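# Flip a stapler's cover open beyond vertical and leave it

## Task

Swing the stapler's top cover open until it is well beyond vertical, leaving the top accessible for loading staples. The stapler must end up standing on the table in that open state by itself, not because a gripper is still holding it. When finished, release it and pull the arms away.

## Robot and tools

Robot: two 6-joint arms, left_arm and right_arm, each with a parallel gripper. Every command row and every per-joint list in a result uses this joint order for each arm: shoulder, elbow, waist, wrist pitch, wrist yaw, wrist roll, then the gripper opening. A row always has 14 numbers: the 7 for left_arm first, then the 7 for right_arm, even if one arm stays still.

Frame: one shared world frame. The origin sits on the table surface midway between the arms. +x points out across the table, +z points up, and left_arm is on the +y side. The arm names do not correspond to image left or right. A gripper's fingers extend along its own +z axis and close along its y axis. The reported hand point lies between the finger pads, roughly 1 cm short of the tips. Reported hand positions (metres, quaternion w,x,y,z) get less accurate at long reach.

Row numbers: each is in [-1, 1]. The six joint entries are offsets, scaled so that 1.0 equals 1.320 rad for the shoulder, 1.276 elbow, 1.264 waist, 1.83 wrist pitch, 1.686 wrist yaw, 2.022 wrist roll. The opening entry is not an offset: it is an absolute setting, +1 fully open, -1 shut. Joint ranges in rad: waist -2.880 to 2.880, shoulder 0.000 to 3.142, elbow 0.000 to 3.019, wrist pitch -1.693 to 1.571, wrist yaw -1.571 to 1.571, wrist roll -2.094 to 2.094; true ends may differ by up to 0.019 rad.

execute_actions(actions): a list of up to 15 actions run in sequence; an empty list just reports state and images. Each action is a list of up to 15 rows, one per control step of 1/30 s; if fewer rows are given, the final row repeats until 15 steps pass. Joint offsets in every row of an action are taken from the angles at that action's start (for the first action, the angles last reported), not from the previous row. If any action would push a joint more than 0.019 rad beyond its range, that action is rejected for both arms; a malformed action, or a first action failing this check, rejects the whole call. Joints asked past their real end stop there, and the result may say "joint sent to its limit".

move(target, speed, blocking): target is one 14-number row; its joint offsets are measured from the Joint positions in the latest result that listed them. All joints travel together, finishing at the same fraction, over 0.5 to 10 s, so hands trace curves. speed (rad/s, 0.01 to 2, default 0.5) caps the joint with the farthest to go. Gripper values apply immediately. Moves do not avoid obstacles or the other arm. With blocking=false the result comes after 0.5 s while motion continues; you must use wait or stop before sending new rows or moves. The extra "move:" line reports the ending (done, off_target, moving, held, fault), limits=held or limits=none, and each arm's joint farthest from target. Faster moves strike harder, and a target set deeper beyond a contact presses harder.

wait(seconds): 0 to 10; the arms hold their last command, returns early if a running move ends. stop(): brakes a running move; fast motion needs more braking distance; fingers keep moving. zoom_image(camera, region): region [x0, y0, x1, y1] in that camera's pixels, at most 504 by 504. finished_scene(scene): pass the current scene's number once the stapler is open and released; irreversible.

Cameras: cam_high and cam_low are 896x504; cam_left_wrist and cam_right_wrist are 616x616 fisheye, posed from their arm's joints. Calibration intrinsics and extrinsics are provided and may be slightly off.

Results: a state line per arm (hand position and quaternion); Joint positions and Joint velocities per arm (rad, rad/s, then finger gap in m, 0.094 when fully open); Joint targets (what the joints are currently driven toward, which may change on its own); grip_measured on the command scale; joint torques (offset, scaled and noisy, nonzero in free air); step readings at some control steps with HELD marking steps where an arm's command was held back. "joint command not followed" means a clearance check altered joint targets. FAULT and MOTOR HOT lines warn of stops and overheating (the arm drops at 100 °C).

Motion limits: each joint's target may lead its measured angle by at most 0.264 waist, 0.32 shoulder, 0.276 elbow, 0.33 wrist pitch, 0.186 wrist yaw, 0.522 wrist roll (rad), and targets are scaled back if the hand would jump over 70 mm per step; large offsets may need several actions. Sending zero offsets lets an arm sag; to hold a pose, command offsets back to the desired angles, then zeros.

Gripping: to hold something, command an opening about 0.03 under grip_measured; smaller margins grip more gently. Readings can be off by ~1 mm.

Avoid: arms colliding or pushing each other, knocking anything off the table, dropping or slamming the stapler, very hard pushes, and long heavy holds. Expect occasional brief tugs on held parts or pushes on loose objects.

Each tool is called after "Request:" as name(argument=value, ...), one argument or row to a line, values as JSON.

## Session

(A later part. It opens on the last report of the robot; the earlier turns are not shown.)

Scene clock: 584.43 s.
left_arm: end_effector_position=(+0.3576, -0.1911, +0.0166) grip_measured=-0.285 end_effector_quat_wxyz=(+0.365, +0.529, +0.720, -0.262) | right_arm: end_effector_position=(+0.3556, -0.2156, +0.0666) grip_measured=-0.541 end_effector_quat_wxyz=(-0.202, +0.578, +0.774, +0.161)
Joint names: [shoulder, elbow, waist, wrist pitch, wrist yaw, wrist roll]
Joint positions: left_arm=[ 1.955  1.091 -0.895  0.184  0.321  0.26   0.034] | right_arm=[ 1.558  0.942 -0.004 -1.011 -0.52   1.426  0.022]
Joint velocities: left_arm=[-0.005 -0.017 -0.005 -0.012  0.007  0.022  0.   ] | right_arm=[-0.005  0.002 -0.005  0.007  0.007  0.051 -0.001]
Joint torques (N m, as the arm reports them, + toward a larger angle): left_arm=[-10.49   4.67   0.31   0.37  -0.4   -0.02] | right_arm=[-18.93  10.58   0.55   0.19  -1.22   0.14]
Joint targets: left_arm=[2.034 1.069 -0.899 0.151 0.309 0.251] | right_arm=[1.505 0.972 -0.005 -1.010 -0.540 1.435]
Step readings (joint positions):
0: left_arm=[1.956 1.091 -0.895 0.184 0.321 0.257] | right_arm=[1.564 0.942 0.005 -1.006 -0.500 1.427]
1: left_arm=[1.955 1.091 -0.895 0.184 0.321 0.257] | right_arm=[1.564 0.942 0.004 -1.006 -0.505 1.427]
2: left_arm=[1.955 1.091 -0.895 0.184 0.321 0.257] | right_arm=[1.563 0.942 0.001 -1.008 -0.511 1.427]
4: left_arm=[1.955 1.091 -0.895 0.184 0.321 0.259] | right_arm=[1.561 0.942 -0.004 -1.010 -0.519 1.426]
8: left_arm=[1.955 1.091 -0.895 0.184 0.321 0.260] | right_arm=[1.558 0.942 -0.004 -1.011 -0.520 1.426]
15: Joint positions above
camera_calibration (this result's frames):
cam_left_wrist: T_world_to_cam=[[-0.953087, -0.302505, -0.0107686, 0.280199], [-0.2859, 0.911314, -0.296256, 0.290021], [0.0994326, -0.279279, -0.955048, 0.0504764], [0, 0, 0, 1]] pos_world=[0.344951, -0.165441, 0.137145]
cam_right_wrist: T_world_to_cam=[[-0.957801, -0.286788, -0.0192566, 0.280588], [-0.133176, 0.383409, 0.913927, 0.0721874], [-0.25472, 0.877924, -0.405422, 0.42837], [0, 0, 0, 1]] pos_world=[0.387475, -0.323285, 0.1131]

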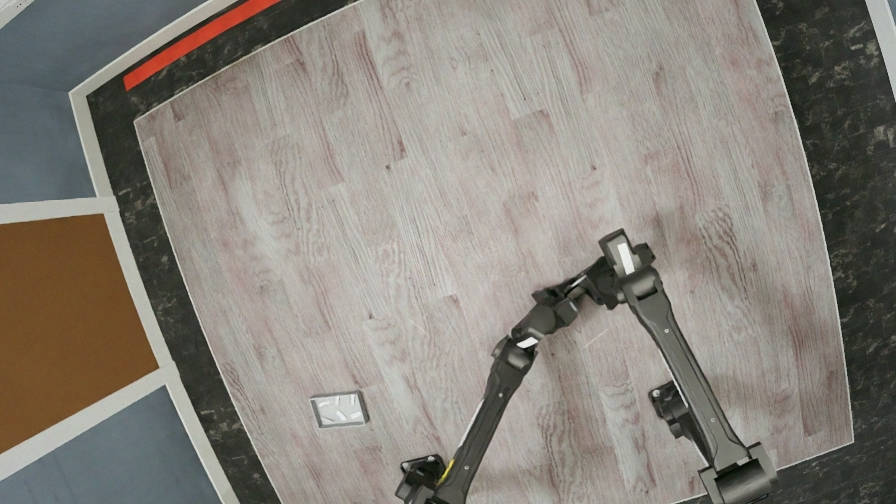

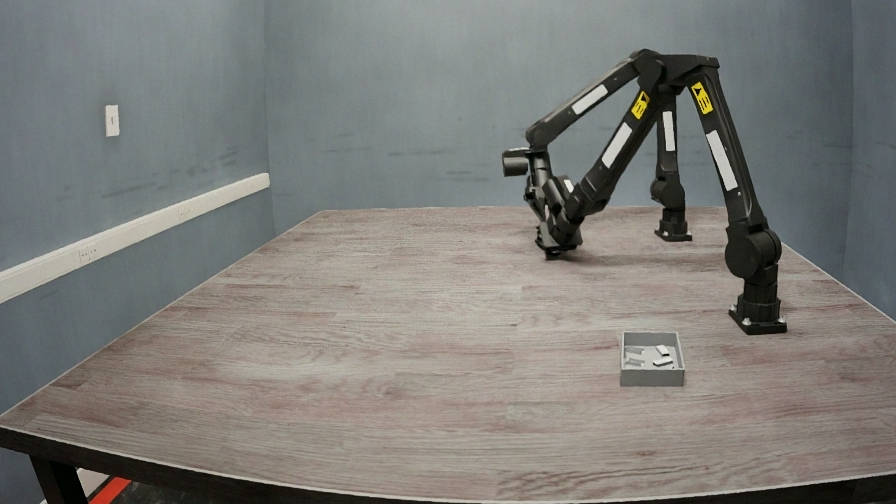

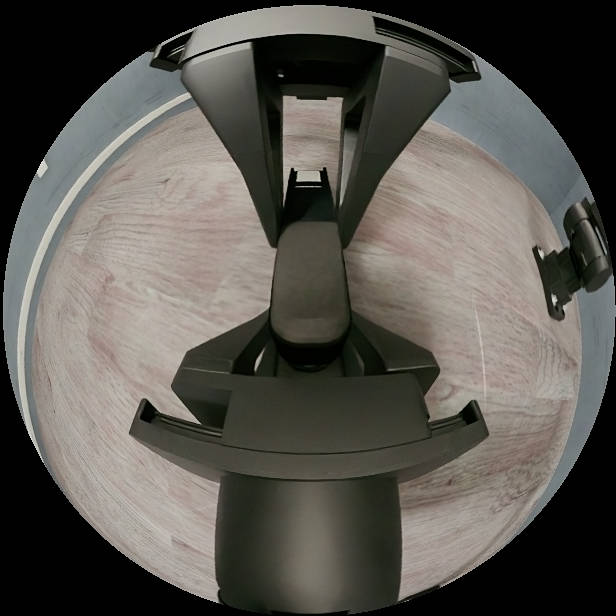

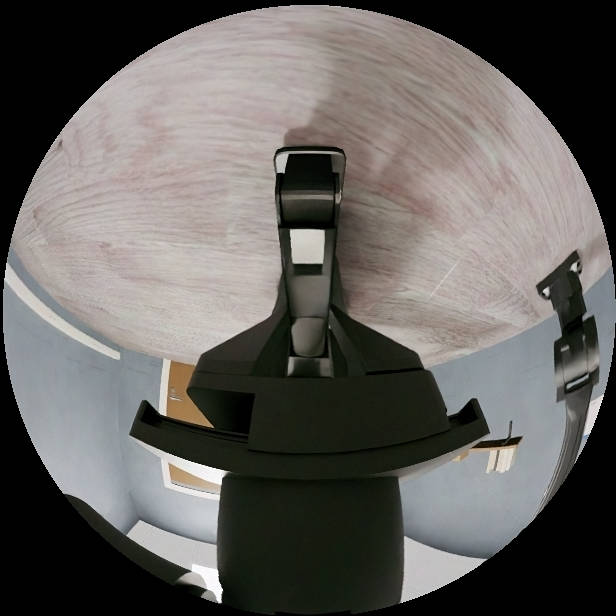

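Request:
execute_actions(
  actions=[
    [[0.0606,-0.0172,-0.0032,-0.018,-0.007,-0.005,-0.315,-0.05,0.0235,-0.009,-0.002,-0.026,0.004,-0.575]],
  ],
)

Scene clock: 589.87 s.
left_arm: end_effector_position=(+0.3577, -0.1911, +0.0168) grip_measured=-0.285 end_effector_quat_wxyz=(+0.365, +0.530, +0.719, -0.262) | right_arm: end_effector_position=(+0.3557, -0.2161, +0.0727) grip_measured=-0.541 end_effector_quat_wxyz=(-0.207, +0.579, +0.770, +0.172)
Joint names: [shoulder, elbow, waist, wrist pitch, wrist yaw, wrist roll]
Joint positions: left_arm=[ 1.955  1.091 -0.895  0.184  0.321  0.262  0.034] | right_arm=[ 1.547  0.942 -0.014 -1.019 -0.543  1.423  0.022]
Joint velocities: left_arm=[-0.005  0.007 -0.015 -0.007 -0.007 -0.007 -0.002] | right_arm=[-0.005  0.002  0.005  0.012 -0.037  0.007 -0.   ]
Joint torques (N m, as the arm reports them, + toward a larger angle): left_arm=[-10.4    4.61   0.22   0.32  -0.42  -0.05] | right_arm=[-18.89  10.66   0.47   0.27  -1.31   0.15]
Joint targets: left_arm=[2.035 1.069 -0.899 0.151 0.309 0.250] | right_arm=[1.492 0.972 -0.016 -1.015 -0.564 1.434]
Step readings (joint positions):
0: left_arm=[1.955 1.091 -0.895 0.184 0.321 0.260] | right_arm=[1.558 0.942 -0.004 -1.011 -0.520 1.426]
1: left_arm=[1.955 1.091 -0.895 0.184 0.321 0.260] | right_arm=[1.558 0.942 -0.005 -1.012 -0.527 1.425]
2: left_arm=[1.955 1.091 -0.895 0.184 0.321 0.260] | right_arm=[1.557 0.942 -0.008 -1.014 -0.533 1.425]
4: left_arm=[1.955 1.091 -0.895 0.184 0.321 0.262] | right_arm=[1.553 0.942 -0.013 -1.017 -0.541 1.423]
8: left_arm=[1.955 1.091 -0.895 0.184 0.321 0.262] | right_arm=[1.547 0.942 -0.014 -1.019 -0.543 1.423]
15: Joint positions above
camera_calibration (this result's frames):
cam_left_wrist: T_world_to_cam=[[-0.95354, -0.300983, -0.0130648, 0.28071], [-0.28377, 0.911879, -0.296566, 0.289482], [0.101175, -0.27908, -0.954923, 0.0501094], [0, 0, 0, 1]] pos_world=[0.344745, -0.165499, 0.137369]
cam_right_wrist: T_world_to_cam=[[-0.960147, -0.278098, -0.0279086, 0.284029], [-0.132105, 0.363557, 0.922158, 0.0615073], [-0.246304, 0.889094, -0.385806, 0.429344], [0, 0, 0, 1]] pos_world=[0.386585, -0.325101, 0.116851]

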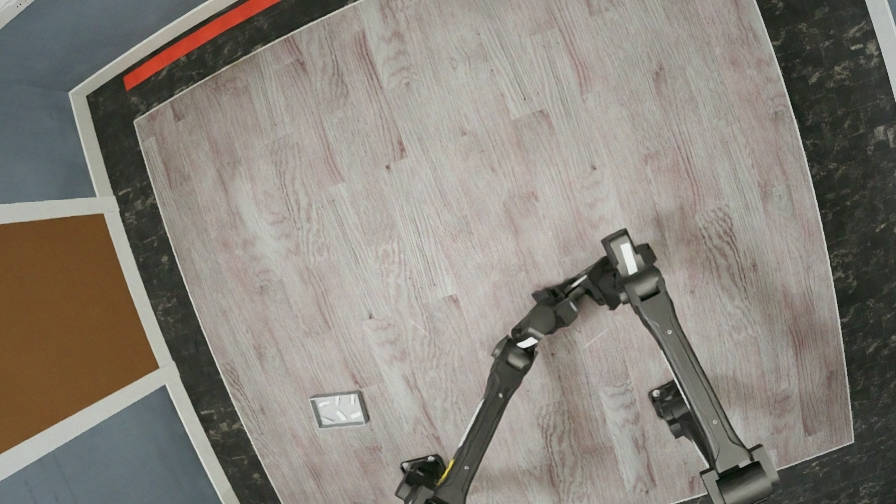

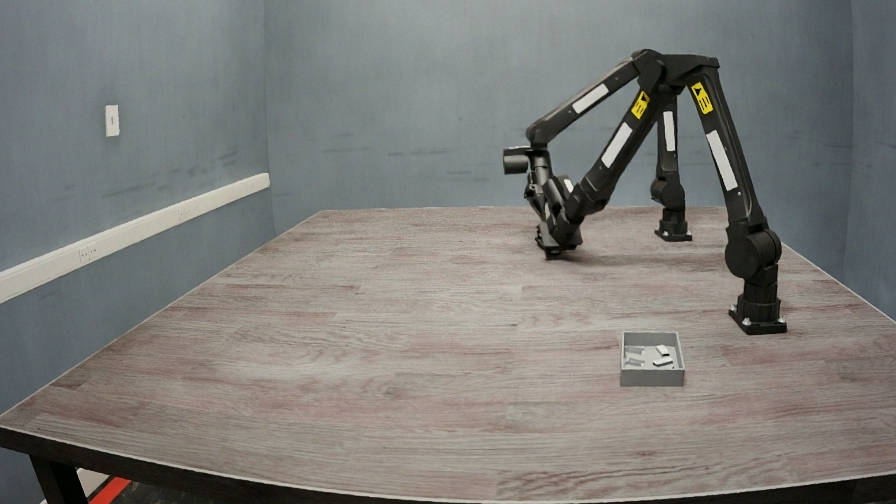

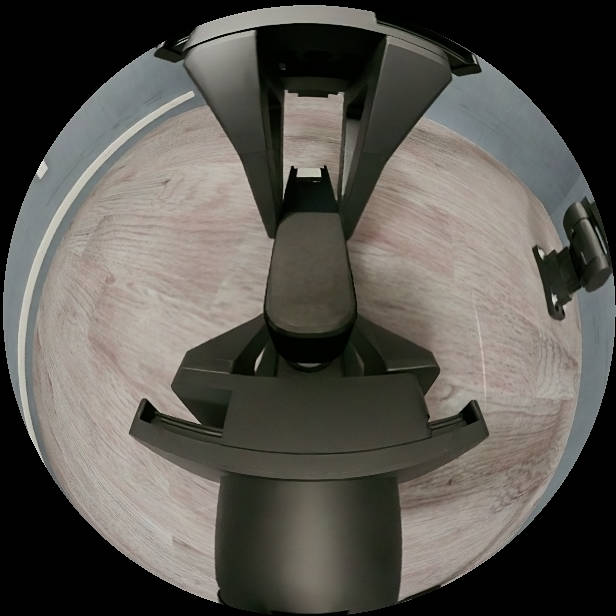

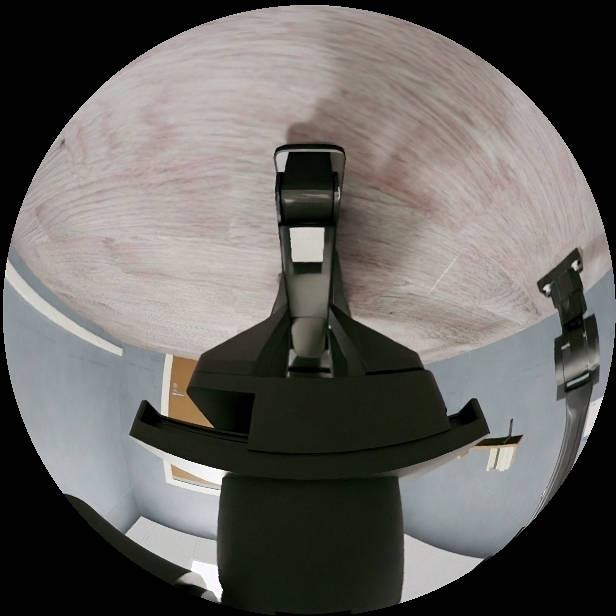

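Request:
execute_actions(
  actions=[
    [[0.0606,-0.0172,-0.0032,-0.018,-0.007,-0.006,-0.315,-0.045,0.0235,-0.02,0.0,-0.0125,0.005,-0.575]],
  ],
)

Scene clock: 596.70 s.
left_arm: end_effector_position=(+0.3578, -0.1911, +0.0165) grip_measured=-0.285 end_effector_quat_wxyz=(+0.365, +0.530, +0.719, -0.261) | right_arm: end_effector_position=(+0.3569, -0.2200, +0.0766) grip_measured=-0.541 end_effector_quat_wxyz=(-0.209, +0.583, +0.765, +0.178)
Joint names: [shoulder, elbow, waist, wrist pitch, wrist yaw, wrist roll]
Joint positions: left_arm=[ 1.955  1.092 -0.895  0.184  0.32   0.263  0.034] | right_arm=[ 1.539  0.942 -0.029 -1.024 -0.553  1.422  0.022]
Joint velocities: left_arm=[-0.015 -0.007 -0.005  0.007  0.022  0.022  0.001] | right_arm=[ 0.005  0.002 -0.015 -0.007 -0.066 -0.066 -0.   ]
Joint torques (N m, as the arm reports them, + toward a larger angle): left_arm=[-10.72   4.61   0.36   0.35  -0.38  -0.05] | right_arm=[-18.26  10.7   -0.48   0.38  -0.86   0.15]
Joint targets: left_arm=[2.035 1.069 -0.899 0.151 0.309 0.250] | right_arm=[1.488 0.972 -0.040 -1.019 -0.564 1.433]
Step readings (joint positions):
0: left_arm=[1.955 1.091 -0.895 0.184 0.321 0.262] | right_arm=[1.547 0.942 -0.014 -1.019 -0.543 1.423]
1: left_arm=[1.955 1.091 -0.895 0.184 0.321 0.263] | right_arm=[1.547 0.942 -0.016 -1.019 -0.543 1.423]
2: left_arm=[1.955 1.091 -0.895 0.184 0.321 0.263] | right_arm=[1.547 0.942 -0.018 -1.020 -0.546 1.423]
4: left_arm=[1.955 1.092 -0.895 0.184 0.320 0.263] | right_arm=[1.545 0.942 -0.025 -1.021 -0.551 1.422]
8: left_arm=[1.955 1.092 -0.895 0.184 0.320 0.263] | right_arm=[1.540 0.942 -0.029 -1.024 -0.553 1.422]
15: Joint positions above
camera_calibration (this result's frames):
cam_left_wrist: T_world_to_cam=[[-0.953489, -0.301105, -0.0139635, 0.280838], [-0.283691, 0.912075, -0.29604, 0.28943], [0.101875, -0.278309, -0.955074, 0.0496592], [0, 0, 0, 1]] pos_world=[0.344826, -0.165599, 0.137032]
cam_right_wrist: T_world_to_cam=[[-0.963903, -0.26426, -0.032526, 0.28891], [-0.128704, 0.355509, 0.925769, 0.056251], [-0.233081, 0.896538, -0.376688, 0.430828], [0, 0, 0, 1]] pos_world=[0.386138, -0.329903, 0.119609]

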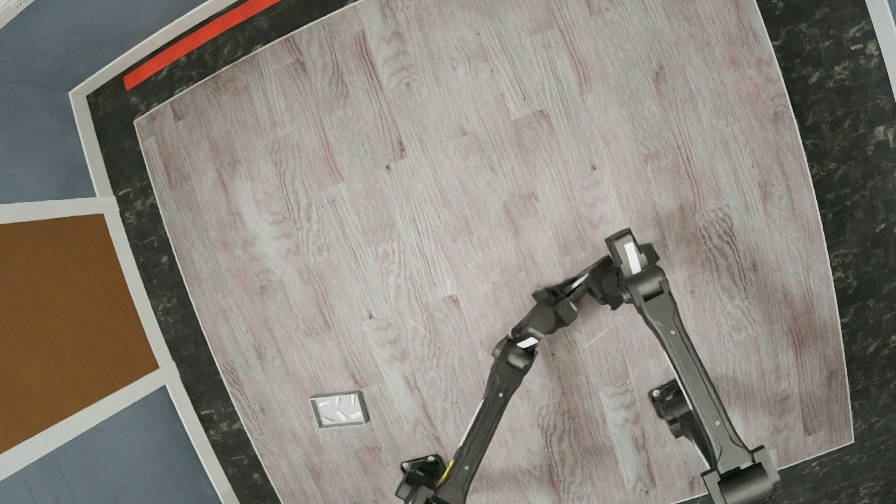

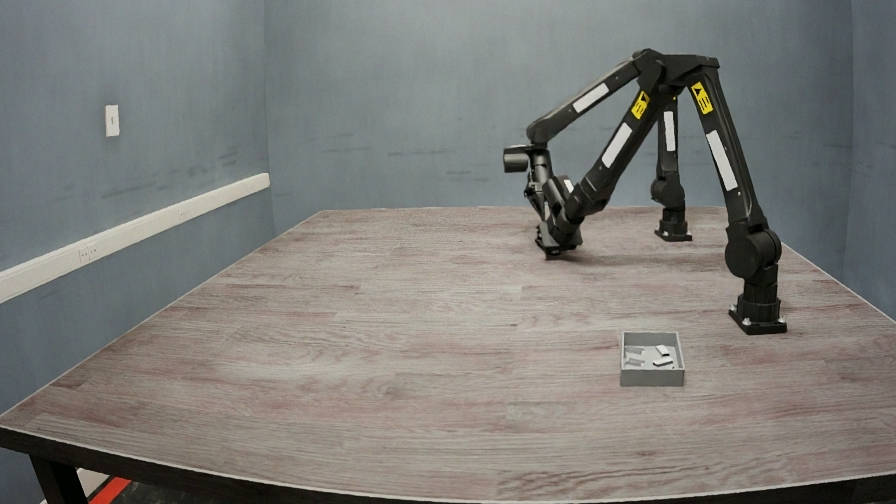

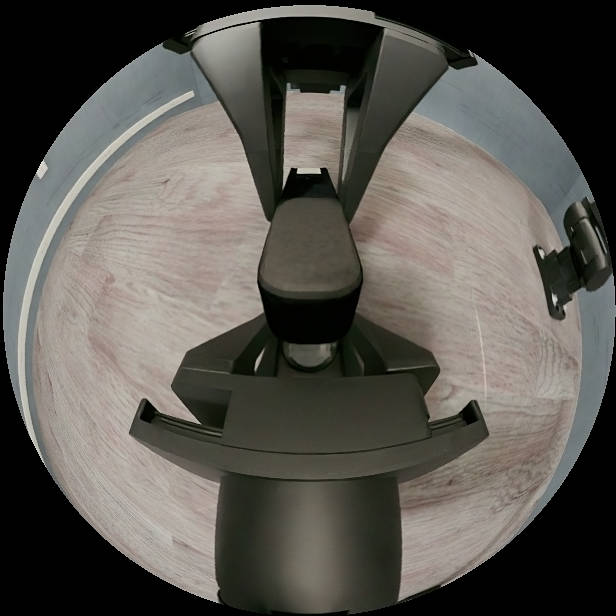

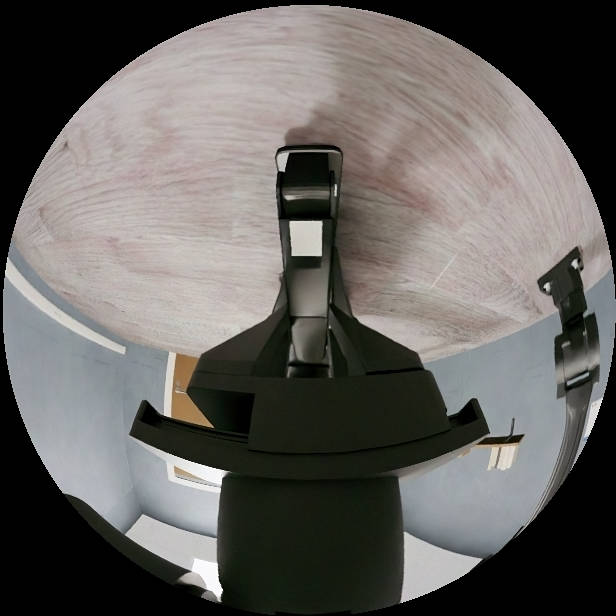

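Request:
execute_actions(
  actions=[
    [[0.0606,-0.018,-0.0032,-0.018,-0.0065,-0.0064,-0.315,-0.029,0.0312,-0.0144,-0.004,-0.0105,-0.0018,-0.575],[0.0606,-0.018,-0.0032,-0.018,-0.0065,-0.0064,-0.315,-0.0194,0.0389,-0.02,-0.0108,-0.0144,-0.0089,-0.575],[0.0606,-0.018,-0.0032,-0.018,-0.0065,-0.0064,-0.315,-0.0099,0.0466,-0.0257,-0.0175,-0.0184,-0.0161,-0.575],[0.0606,-0.018,-0.0032,-0.018,-0.0065,-0.0064,-0.315,-0.0003,0.0543,-0.0314,-0.0242,-0.0223,-0.0233,-0.575],[0.0606,-0.018,-0.0032,-0.018,-0.0065,-0.0064,-0.315,0.0093,0.062,-0.037,-0.031,-0.0263,-0.0304,-0.575],[0.0606,-0.018,-0.0032,-0.018,-0.0065,-0.0064,-0.315,0.0189,0.0697,-0.0427,-0.0377,-0.0302,-0.0376,-0.575]],
  ],
)

Scene clock: 634.03 s.
left_arm: end_effector_position=(+0.3578, -0.1913, +0.0157) grip_measured=-0.285 end_effector_quat_wxyz=(+0.365, +0.531, +0.719, -0.261) | right_arm: end_effector_position=(+0.3588, -0.2284, +0.0835) grip_measured=-0.541 end_effector_quat_wxyz=(-0.234, +0.577, +0.759, +0.189)
Joint names: [shoulder, elbow, waist, wrist pitch, wrist yaw, wrist roll]
Joint positions: left_arm=[ 1.957  1.092 -0.895  0.185  0.321  0.265  0.034] | right_arm=[ 1.557  0.967 -0.07  -1.085 -0.604  1.359  0.022]
Joint velocities: left_arm=[-0.015  0.002 -0.005 -0.002  0.037 -0.022 -0.   ] | right_arm=[-0.015 -0.017  0.005 -0.012 -0.037 -0.007 -0.   ]
Joint torques (N m, as the arm reports them, + toward a larger angle): left_arm=[-10.63   4.45   0.27   0.25  -0.38  -0.07] | right_arm=[-13.4   13.56  -0.56  -0.28  -0.44  -0.09]
Joint targets: left_arm=[2.035 1.068 -0.899 0.151 0.309 0.250] | right_arm=[1.564 1.031 -0.083 -1.093 -0.604 1.346]
Step readings (joint positions):
0: left_arm=[1.955 1.092 -0.895 0.184 0.320 0.263] | right_arm=[1.539 0.942 -0.029 -1.024 -0.553 1.422]
1: left_arm=[1.955 1.092 -0.895 0.184 0.320 0.263] | right_arm=[1.539 0.942 -0.029 -1.025 -0.554 1.420]
2: left_arm=[1.955 1.092 -0.895 0.184 0.320 0.264] | right_arm=[1.539 0.942 -0.031 -1.028 -0.558 1.417]
4: left_arm=[1.955 1.092 -0.895 0.185 0.321 0.266] | right_arm=[1.539 0.943 -0.040 -1.037 -0.573 1.405]
8: left_arm=[1.956 1.092 -0.895 0.185 0.321 0.267] | right_arm=[1.551 0.963 -0.066 -1.076 -0.598 1.373]
15: Joint positions above
camera_calibration (this result's frames):
cam_left_wrist: T_world_to_cam=[[-0.954064, -0.299224, -0.0150542, 0.281353], [-0.281642, 0.912873, -0.295535, 0.28878], [0.102174, -0.277719, -0.955213, 0.0488601], [0, 0, 0, 1]] pos_world=[0.344769, -0.165862, 0.136252]
cam_right_wrist: T_world_to_cam=[[-0.962699, -0.26968, -0.021994, 0.286186], [-0.107307, 0.305911, 0.945994, 0.0324007], [-0.248388, 0.913067, -0.323438, 0.446205], [0, 0, 0, 1]] pos_world=[0.38982, -0.340148, 0.119963]

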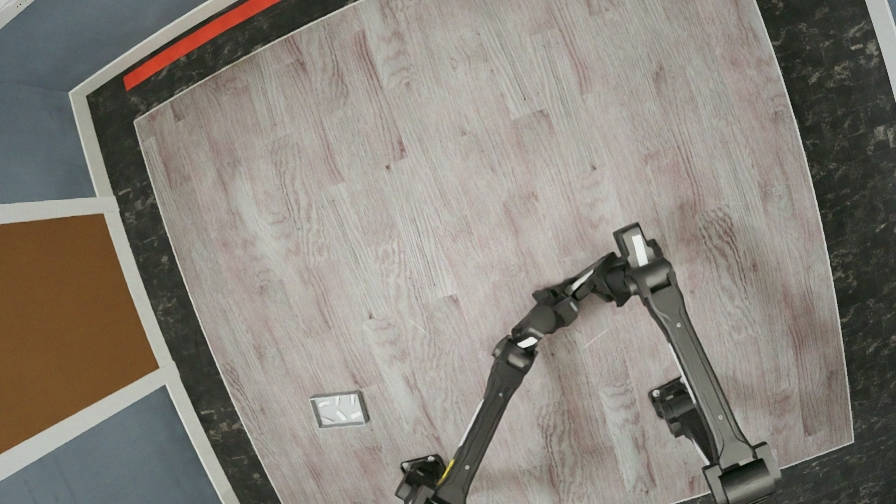

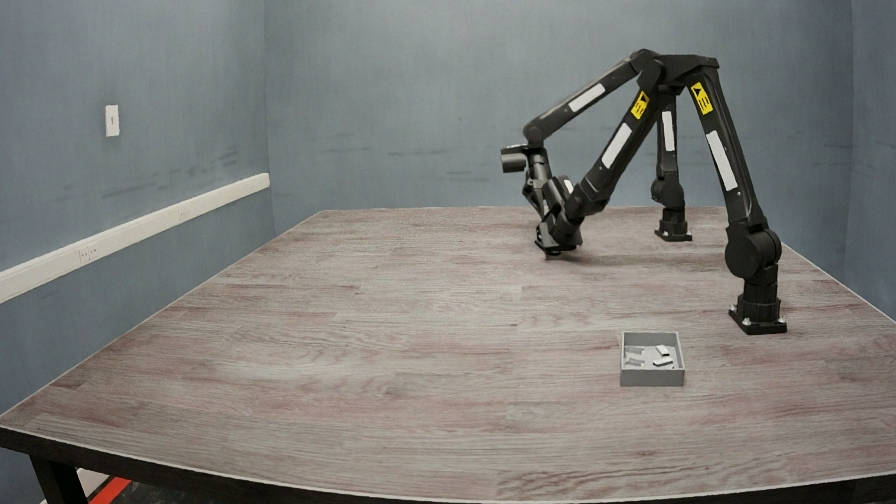

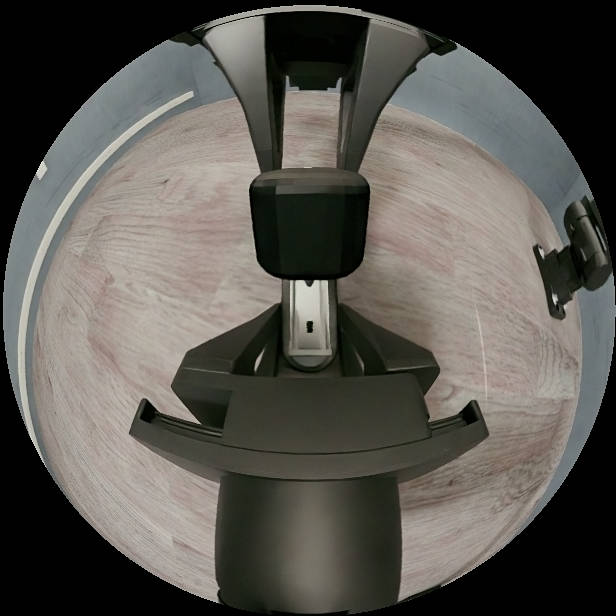

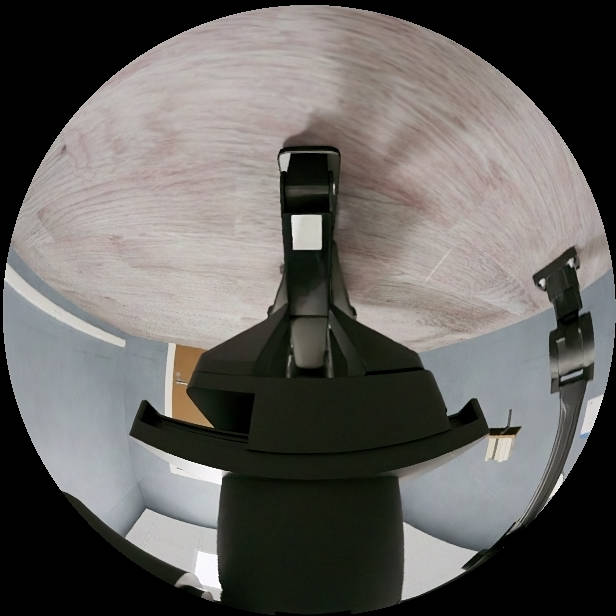

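Request:
move(
  target=[0.0591,-0.0188,-0.0032,-0.0186,-0.0071,-0.0074,-0.315,0.1023,0.1152,-0.1052,-0.1339,-0.0931,-0.1419,-0.575],
  speed=0.15,
)

Scene clock: 667.83 s.
left_arm: end_effector_position=(+0.3559, -0.1937, +0.0158) grip_measured=-0.285 end_effector_quat_wxyz=(+0.364, +0.527, +0.721, -0.265) | right_arm: end_effector_position=(+0.3629, -0.2471, +0.0957) grip_measured=-0.541 end_effector_quat_wxyz=(-0.334, +0.541, +0.736, +0.231)
Joint names: [shoulder, elbow, waist, wrist pitch, wrist yaw, wrist roll]
Joint positions: left_arm=[ 1.959  1.093 -0.9    0.188  0.321  0.249  0.034] | right_arm=[ 1.675  1.061 -0.18  -1.318 -0.772  1.102  0.022]
Joint velocities: left_arm=[-0.005 -0.012 -0.005 -0.007 -0.037  0.051  0.001] | right_arm=[-0.005 -0.017 -0.005  0.007 -0.007 -0.022 -0.   ]
Joint torques (N m, as the arm reports them, + toward a larger angle): left_arm=[-10.84   4.36   0.72   0.19  -0.45   0.08] | right_arm=[-14.24  12.13  -1.31  -0.81  -0.03  -0.28]
Joint targets: left_arm=[2.035 1.068 -0.900 0.151 0.309 0.250] | right_arm=[1.692 1.114 -0.203 -1.330 -0.761 1.072]
move: off_target (left_arm, right_arm); limits=none; left_arm: farthest joint: the shoulder, 0.076 radians from its target (0.078 radians at the start); right_arm: farthest joint: the elbow, 0.053 radians from its target (0.147 radians at the start)
camera_calibration (this result's frames):
cam_left_wrist: T_world_to_cam=[[-0.952684, -0.303951, -0.00272552, 0.277134], [-0.289362, 0.90963, -0.298067, 0.29261], [0.0930769, -0.283175, -0.954541, 0.050655], [0, 0, 0, 1]] pos_world=[0.343977, -0.167588, 0.136325]
cam_right_wrist: T_world_to_cam=[[-0.949731, -0.312726, 0.0146259, 0.266545], [-0.0187969, 0.103594, 0.994442, -0.059782], [-0.312503, 0.944177, -0.104265, 0.478204], [0, 0, 0, 1]] pos_world=[0.401462, -0.361961, 0.105411]

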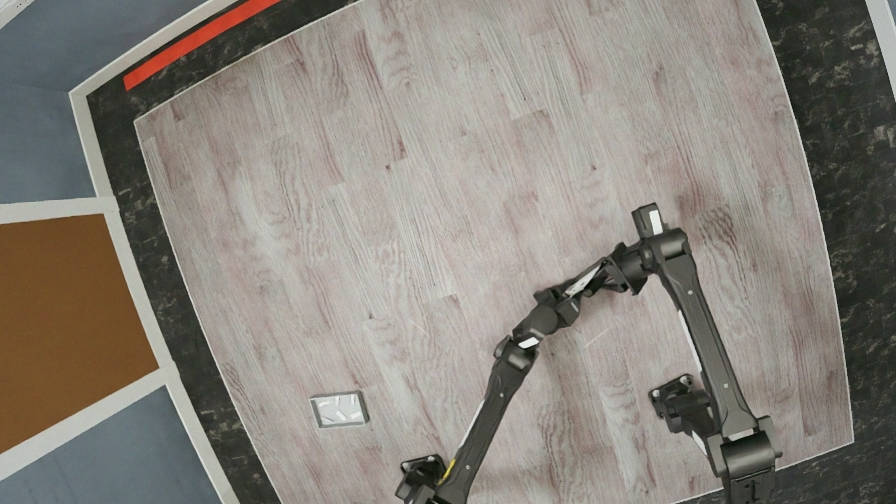

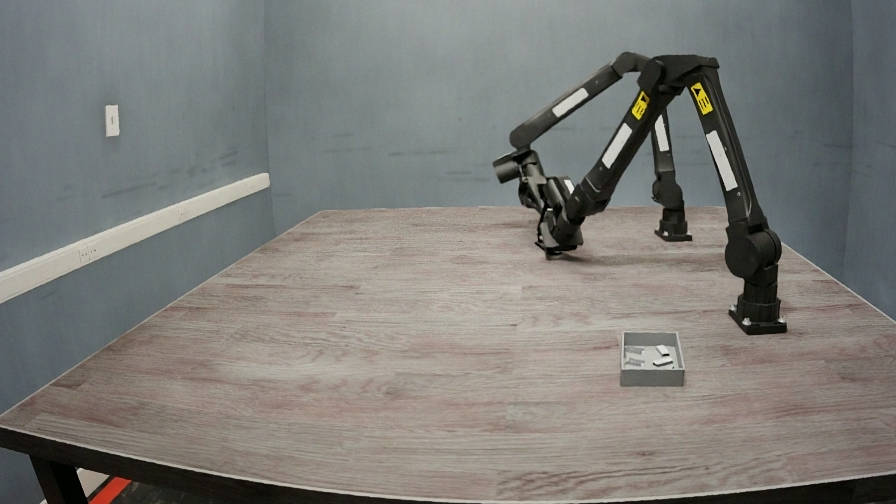

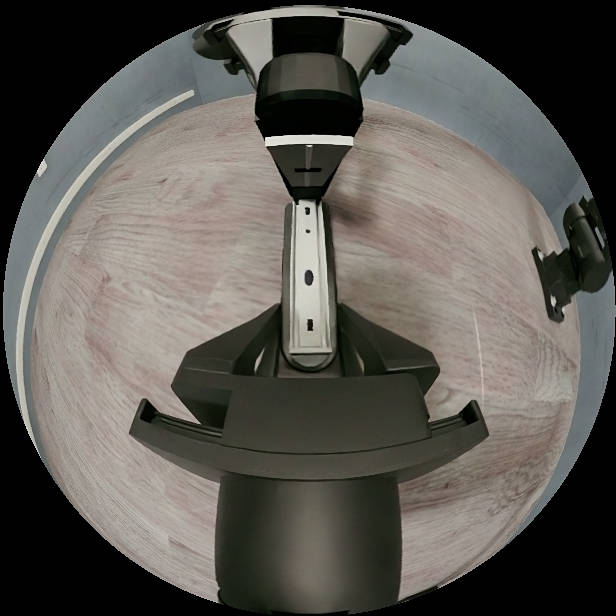

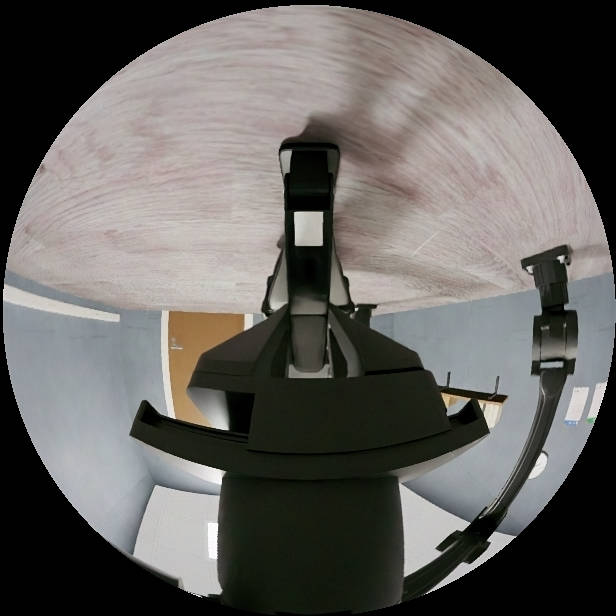

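Request:
move(
  target=[0.0576,-0.0196,0.0,-0.0202,-0.0071,0.0005,-0.315,0.0909,0.1003,-0.11,-0.1005,-0.0308,-0.1246,-0.575],
  speed=0.15,
)

Scene clock: 688.30 s.
left_arm: end_effector_position=(+0.3539, -0.1954, +0.0157) grip_measured=-0.285 end_effector_quat_wxyz=(+0.363, +0.527, +0.720, -0.267) | right_arm: end_effector_position=(+0.3705, -0.2804, +0.1068) grip_measured=-0.541 end_effector_quat_wxyz=(-0.382, +0.523, +0.713, +0.268)
Joint names: [shoulder, elbow, waist, wrist pitch, wrist yaw, wrist roll]
Joint positions: left_arm=[ 1.96   1.093 -0.904  0.19   0.322  0.248  0.034] | right_arm=[ 1.76   1.135 -0.289 -1.514 -0.837  0.881  0.022]
Joint velocities: left_arm=[ 0.005  0.007  0.005 -0.002  0.125  0.022 -0.001] | right_arm=[-0.015 -0.002  0.005 -0.022 -0.022  0.037 -0.001]
Joint torques (N m, as the arm reports them, + toward a larger angle): left_arm=[-10.81   4.4    0.92   0.18  -0.44   0.1 ] | right_arm=[-13.75  11.75  -1.76  -0.23   0.05  -0.29]
Joint targets: left_arm=[2.035 1.068 -0.900 0.151 0.310 0.250] | right_arm=[1.795 1.189 -0.319 -1.502 -0.824 0.850]
move: off_target (left_arm, right_arm); limits=none; left_arm: farthest joint: the shoulder, 0.076 radians from its target (0.076 radians at the start); right_arm: farthest joint: the elbow, 0.054 radians from its target (0.128 radians at the start)
camera_calibration (this result's frames):
cam_left_wrist: T_world_to_cam=[[-0.953721, -0.300684, -0.0021861, 0.275767], [-0.286258, 0.910142, -0.299496, 0.292611], [0.0920432, -0.28501, -0.954095, 0.0503029], [0, 0, 0, 1]] pos_world=[0.342137, -0.169062, 0.136233]
cam_right_wrist: T_world_to_cam=[[-0.949622, -0.313234, 0.0101594, 0.263476], [0.0191505, -0.0256408, 0.999488, -0.118004], [-0.312813, 0.94933, 0.0303476, 0.500412], [0, 0, 0, 1]] pos_world=[0.408998, -0.395552, 0.100081]

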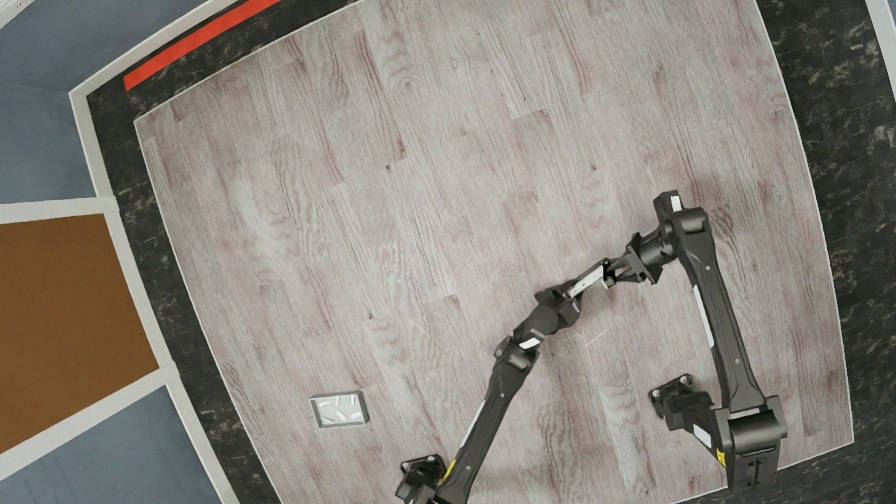

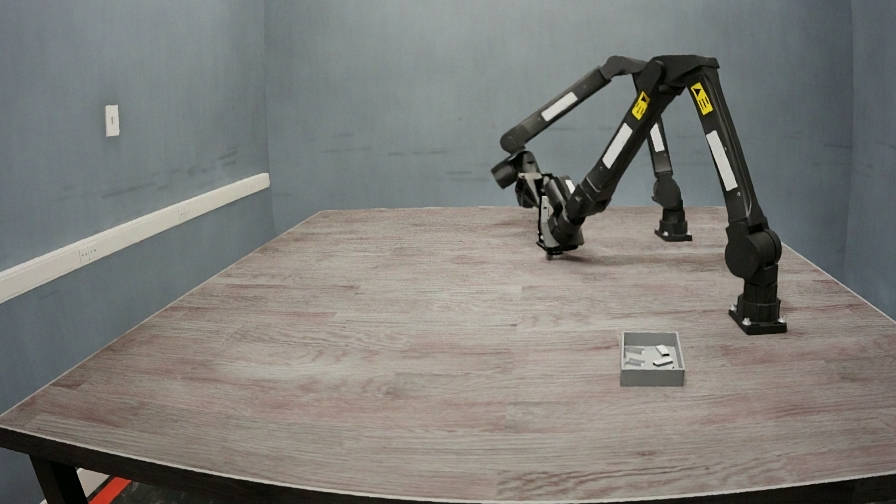

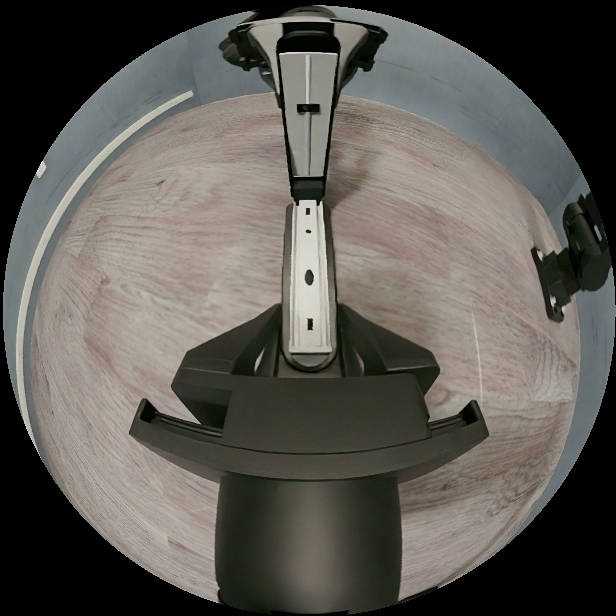

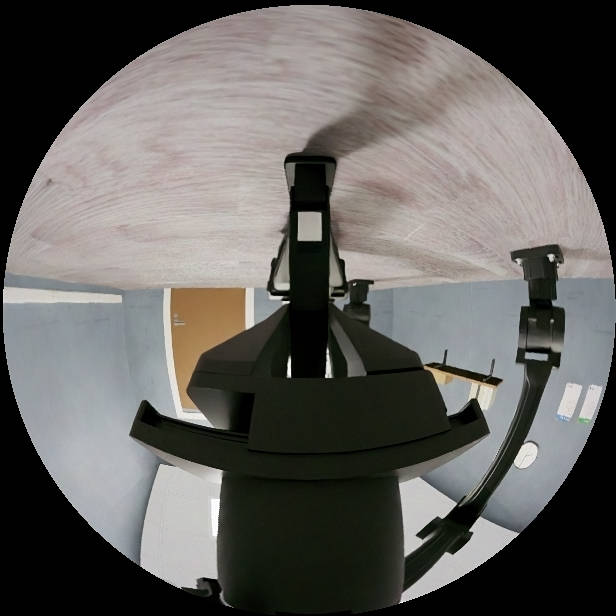

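Request:
execute_actions(
  actions=[
    [[0.0568,-0.0196,0.0032,-0.0213,-0.0071,0.001,-0.315,0.0298,0.0456,-0.0283,0.0029,0.008,-0.0199,-0.575],[0.0568,-0.0196,0.0032,-0.0213,-0.0071,0.001,-0.315,0.0331,0.0489,-0.0328,-0.0008,0.0082,-0.0244,-0.575],[0.0568,-0.0196,0.0032,-0.0213,-0.0071,0.001,-0.315,0.0364,0.0522,-0.0374,-0.0045,0.0084,-0.029,-0.575],[0.0568,-0.0196,0.0032,-0.0213,-0.0071,0.001,-0.315,0.0398,0.0555,-0.0419,-0.0082,0.0086,-0.0335,-0.575],[0.0568,-0.0196,0.0032,-0.0213,-0.0071,0.001,-0.315,0.0431,0.0587,-0.0465,-0.0119,0.0088,-0.0381,-0.575],[0.0568,-0.0196,0.0032,-0.0213,-0.0071,0.001,-0.315,0.0464,0.062,-0.051,-0.0156,0.009,-0.0426,-0.575],[0.0568,-0.0196,0.0032,-0.0213,-0.0071,0.001,-0.315,0.0497,0.0653,-0.0556,-0.0193,0.0092,-0.0472,-0.575],[0.0568,-0.0196,0.0032,-0.0213,-0.0071,0.001,-0.315,0.053,0.0686,-0.0601,-0.023,0.0095,-0.0517,-0.575]],
  ],
)

Scene clock: 708.40 s.
left_arm: end_effector_position=(+0.3540, -0.1954, +0.0157) grip_measured=-0.285 end_effector_quat_wxyz=(+0.364, +0.528, +0.720, -0.266) | right_arm: end_effector_position=(+0.3773, -0.3022, +0.1060) grip_measured=-0.541 end_effector_quat_wxyz=(-0.388, +0.524, +0.705, +0.279)
Joint names: [shoulder, elbow, waist, wrist pitch, wrist yaw, wrist roll]
Joint positions: left_arm=[ 1.96   1.093 -0.904  0.19   0.321  0.249  0.034] | right_arm=[ 1.798  1.168 -0.344 -1.569 -0.835  0.81   0.022]
Joint velocities: left_arm=[ 0.015 -0.007 -0.005 -0.007  0.007 -0.007 -0.   ] | right_arm=[-0.024 -0.017  0.005  0.002 -0.007 -0.007 -0.002]
Joint torques (N m, as the arm reports them, + toward a larger angle): left_arm=[-10.86   4.29   1.08   0.13  -0.42   0.07] | right_arm=[-14.66  11.66  -1.74  -0.29   0.12  -0.34]
Joint targets: left_arm=[2.034 1.068 -0.900 0.151 0.310 0.250] | right_arm=[1.830 1.223 -0.365 -1.556 -0.821 0.776]
Step readings (joint positions):
0: left_arm=[1.960 1.093 -0.904 0.190 0.322 0.248] | right_arm=[1.760 1.135 -0.289 -1.514 -0.837 0.881]
1: left_arm=[1.960 1.093 -0.904 0.190 0.322 0.248] | right_arm=[1.761 1.136 -0.290 -1.515 -0.837 0.879]
2: left_arm=[1.960 1.093 -0.904 0.190 0.322 0.248] | right_arm=[1.762 1.137 -0.290 -1.518 -0.837 0.876]
4: left_arm=[1.960 1.093 -0.904 0.190 0.322 0.248] | right_arm=[1.769 1.143 -0.294 -1.529 -0.837 0.866]
8: left_arm=[1.960 1.093 -0.904 0.190 0.322 0.248] | right_arm=[1.786 1.159 -0.317 -1.556 -0.837 0.835]
15: Joint positions above
camera_calibration (this result's frames):
cam_left_wrist: T_world_to_cam=[[-0.953833, -0.300318, -0.00332644, 0.27596], [-0.285593, 0.910381, -0.299405, 0.292408], [0.092945, -0.284632, -0.95412, 0.0500483], [0, 0, 0, 1]] pos_world=[0.342077, -0.169082, 0.136218]
cam_right_wrist: T_world_to_cam=[[-0.954173, -0.299196, 0.00593833, 0.269492], [0.0224445, -0.0517624, 0.998407, -0.126965], [-0.298412, 0.952787, 0.0561057, 0.516135], [0, 0, 0, 1]] pos_world=[0.414013, -0.417707, 0.0962048]

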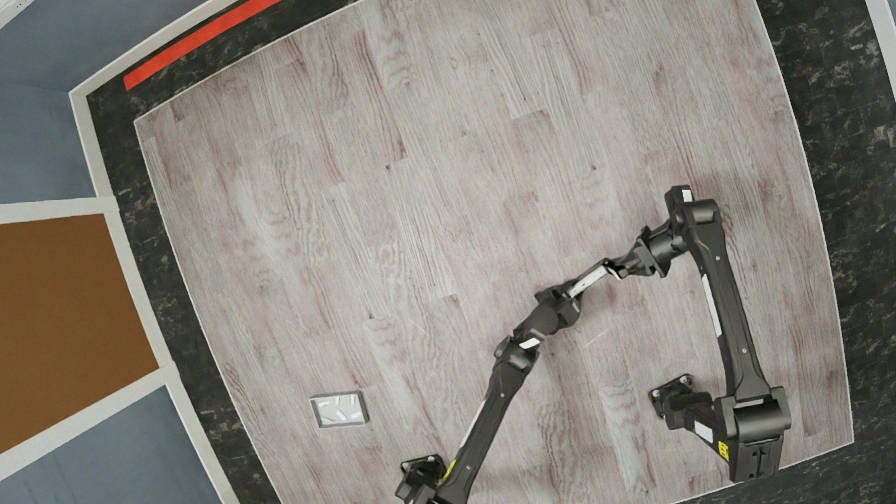

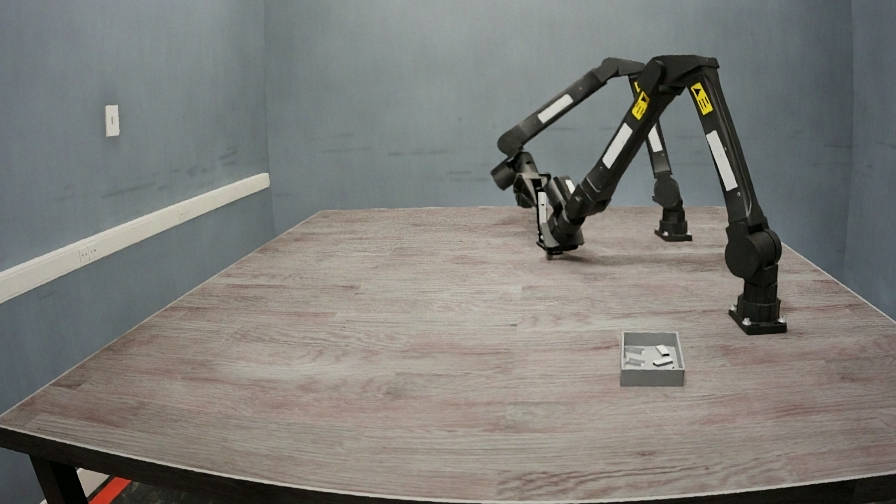

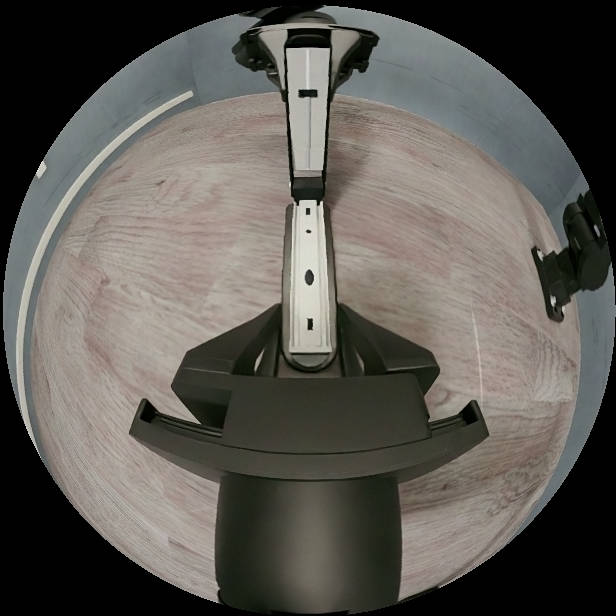

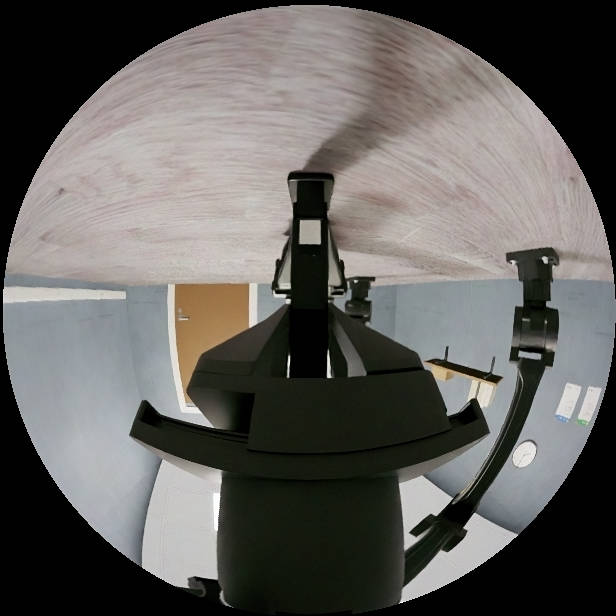

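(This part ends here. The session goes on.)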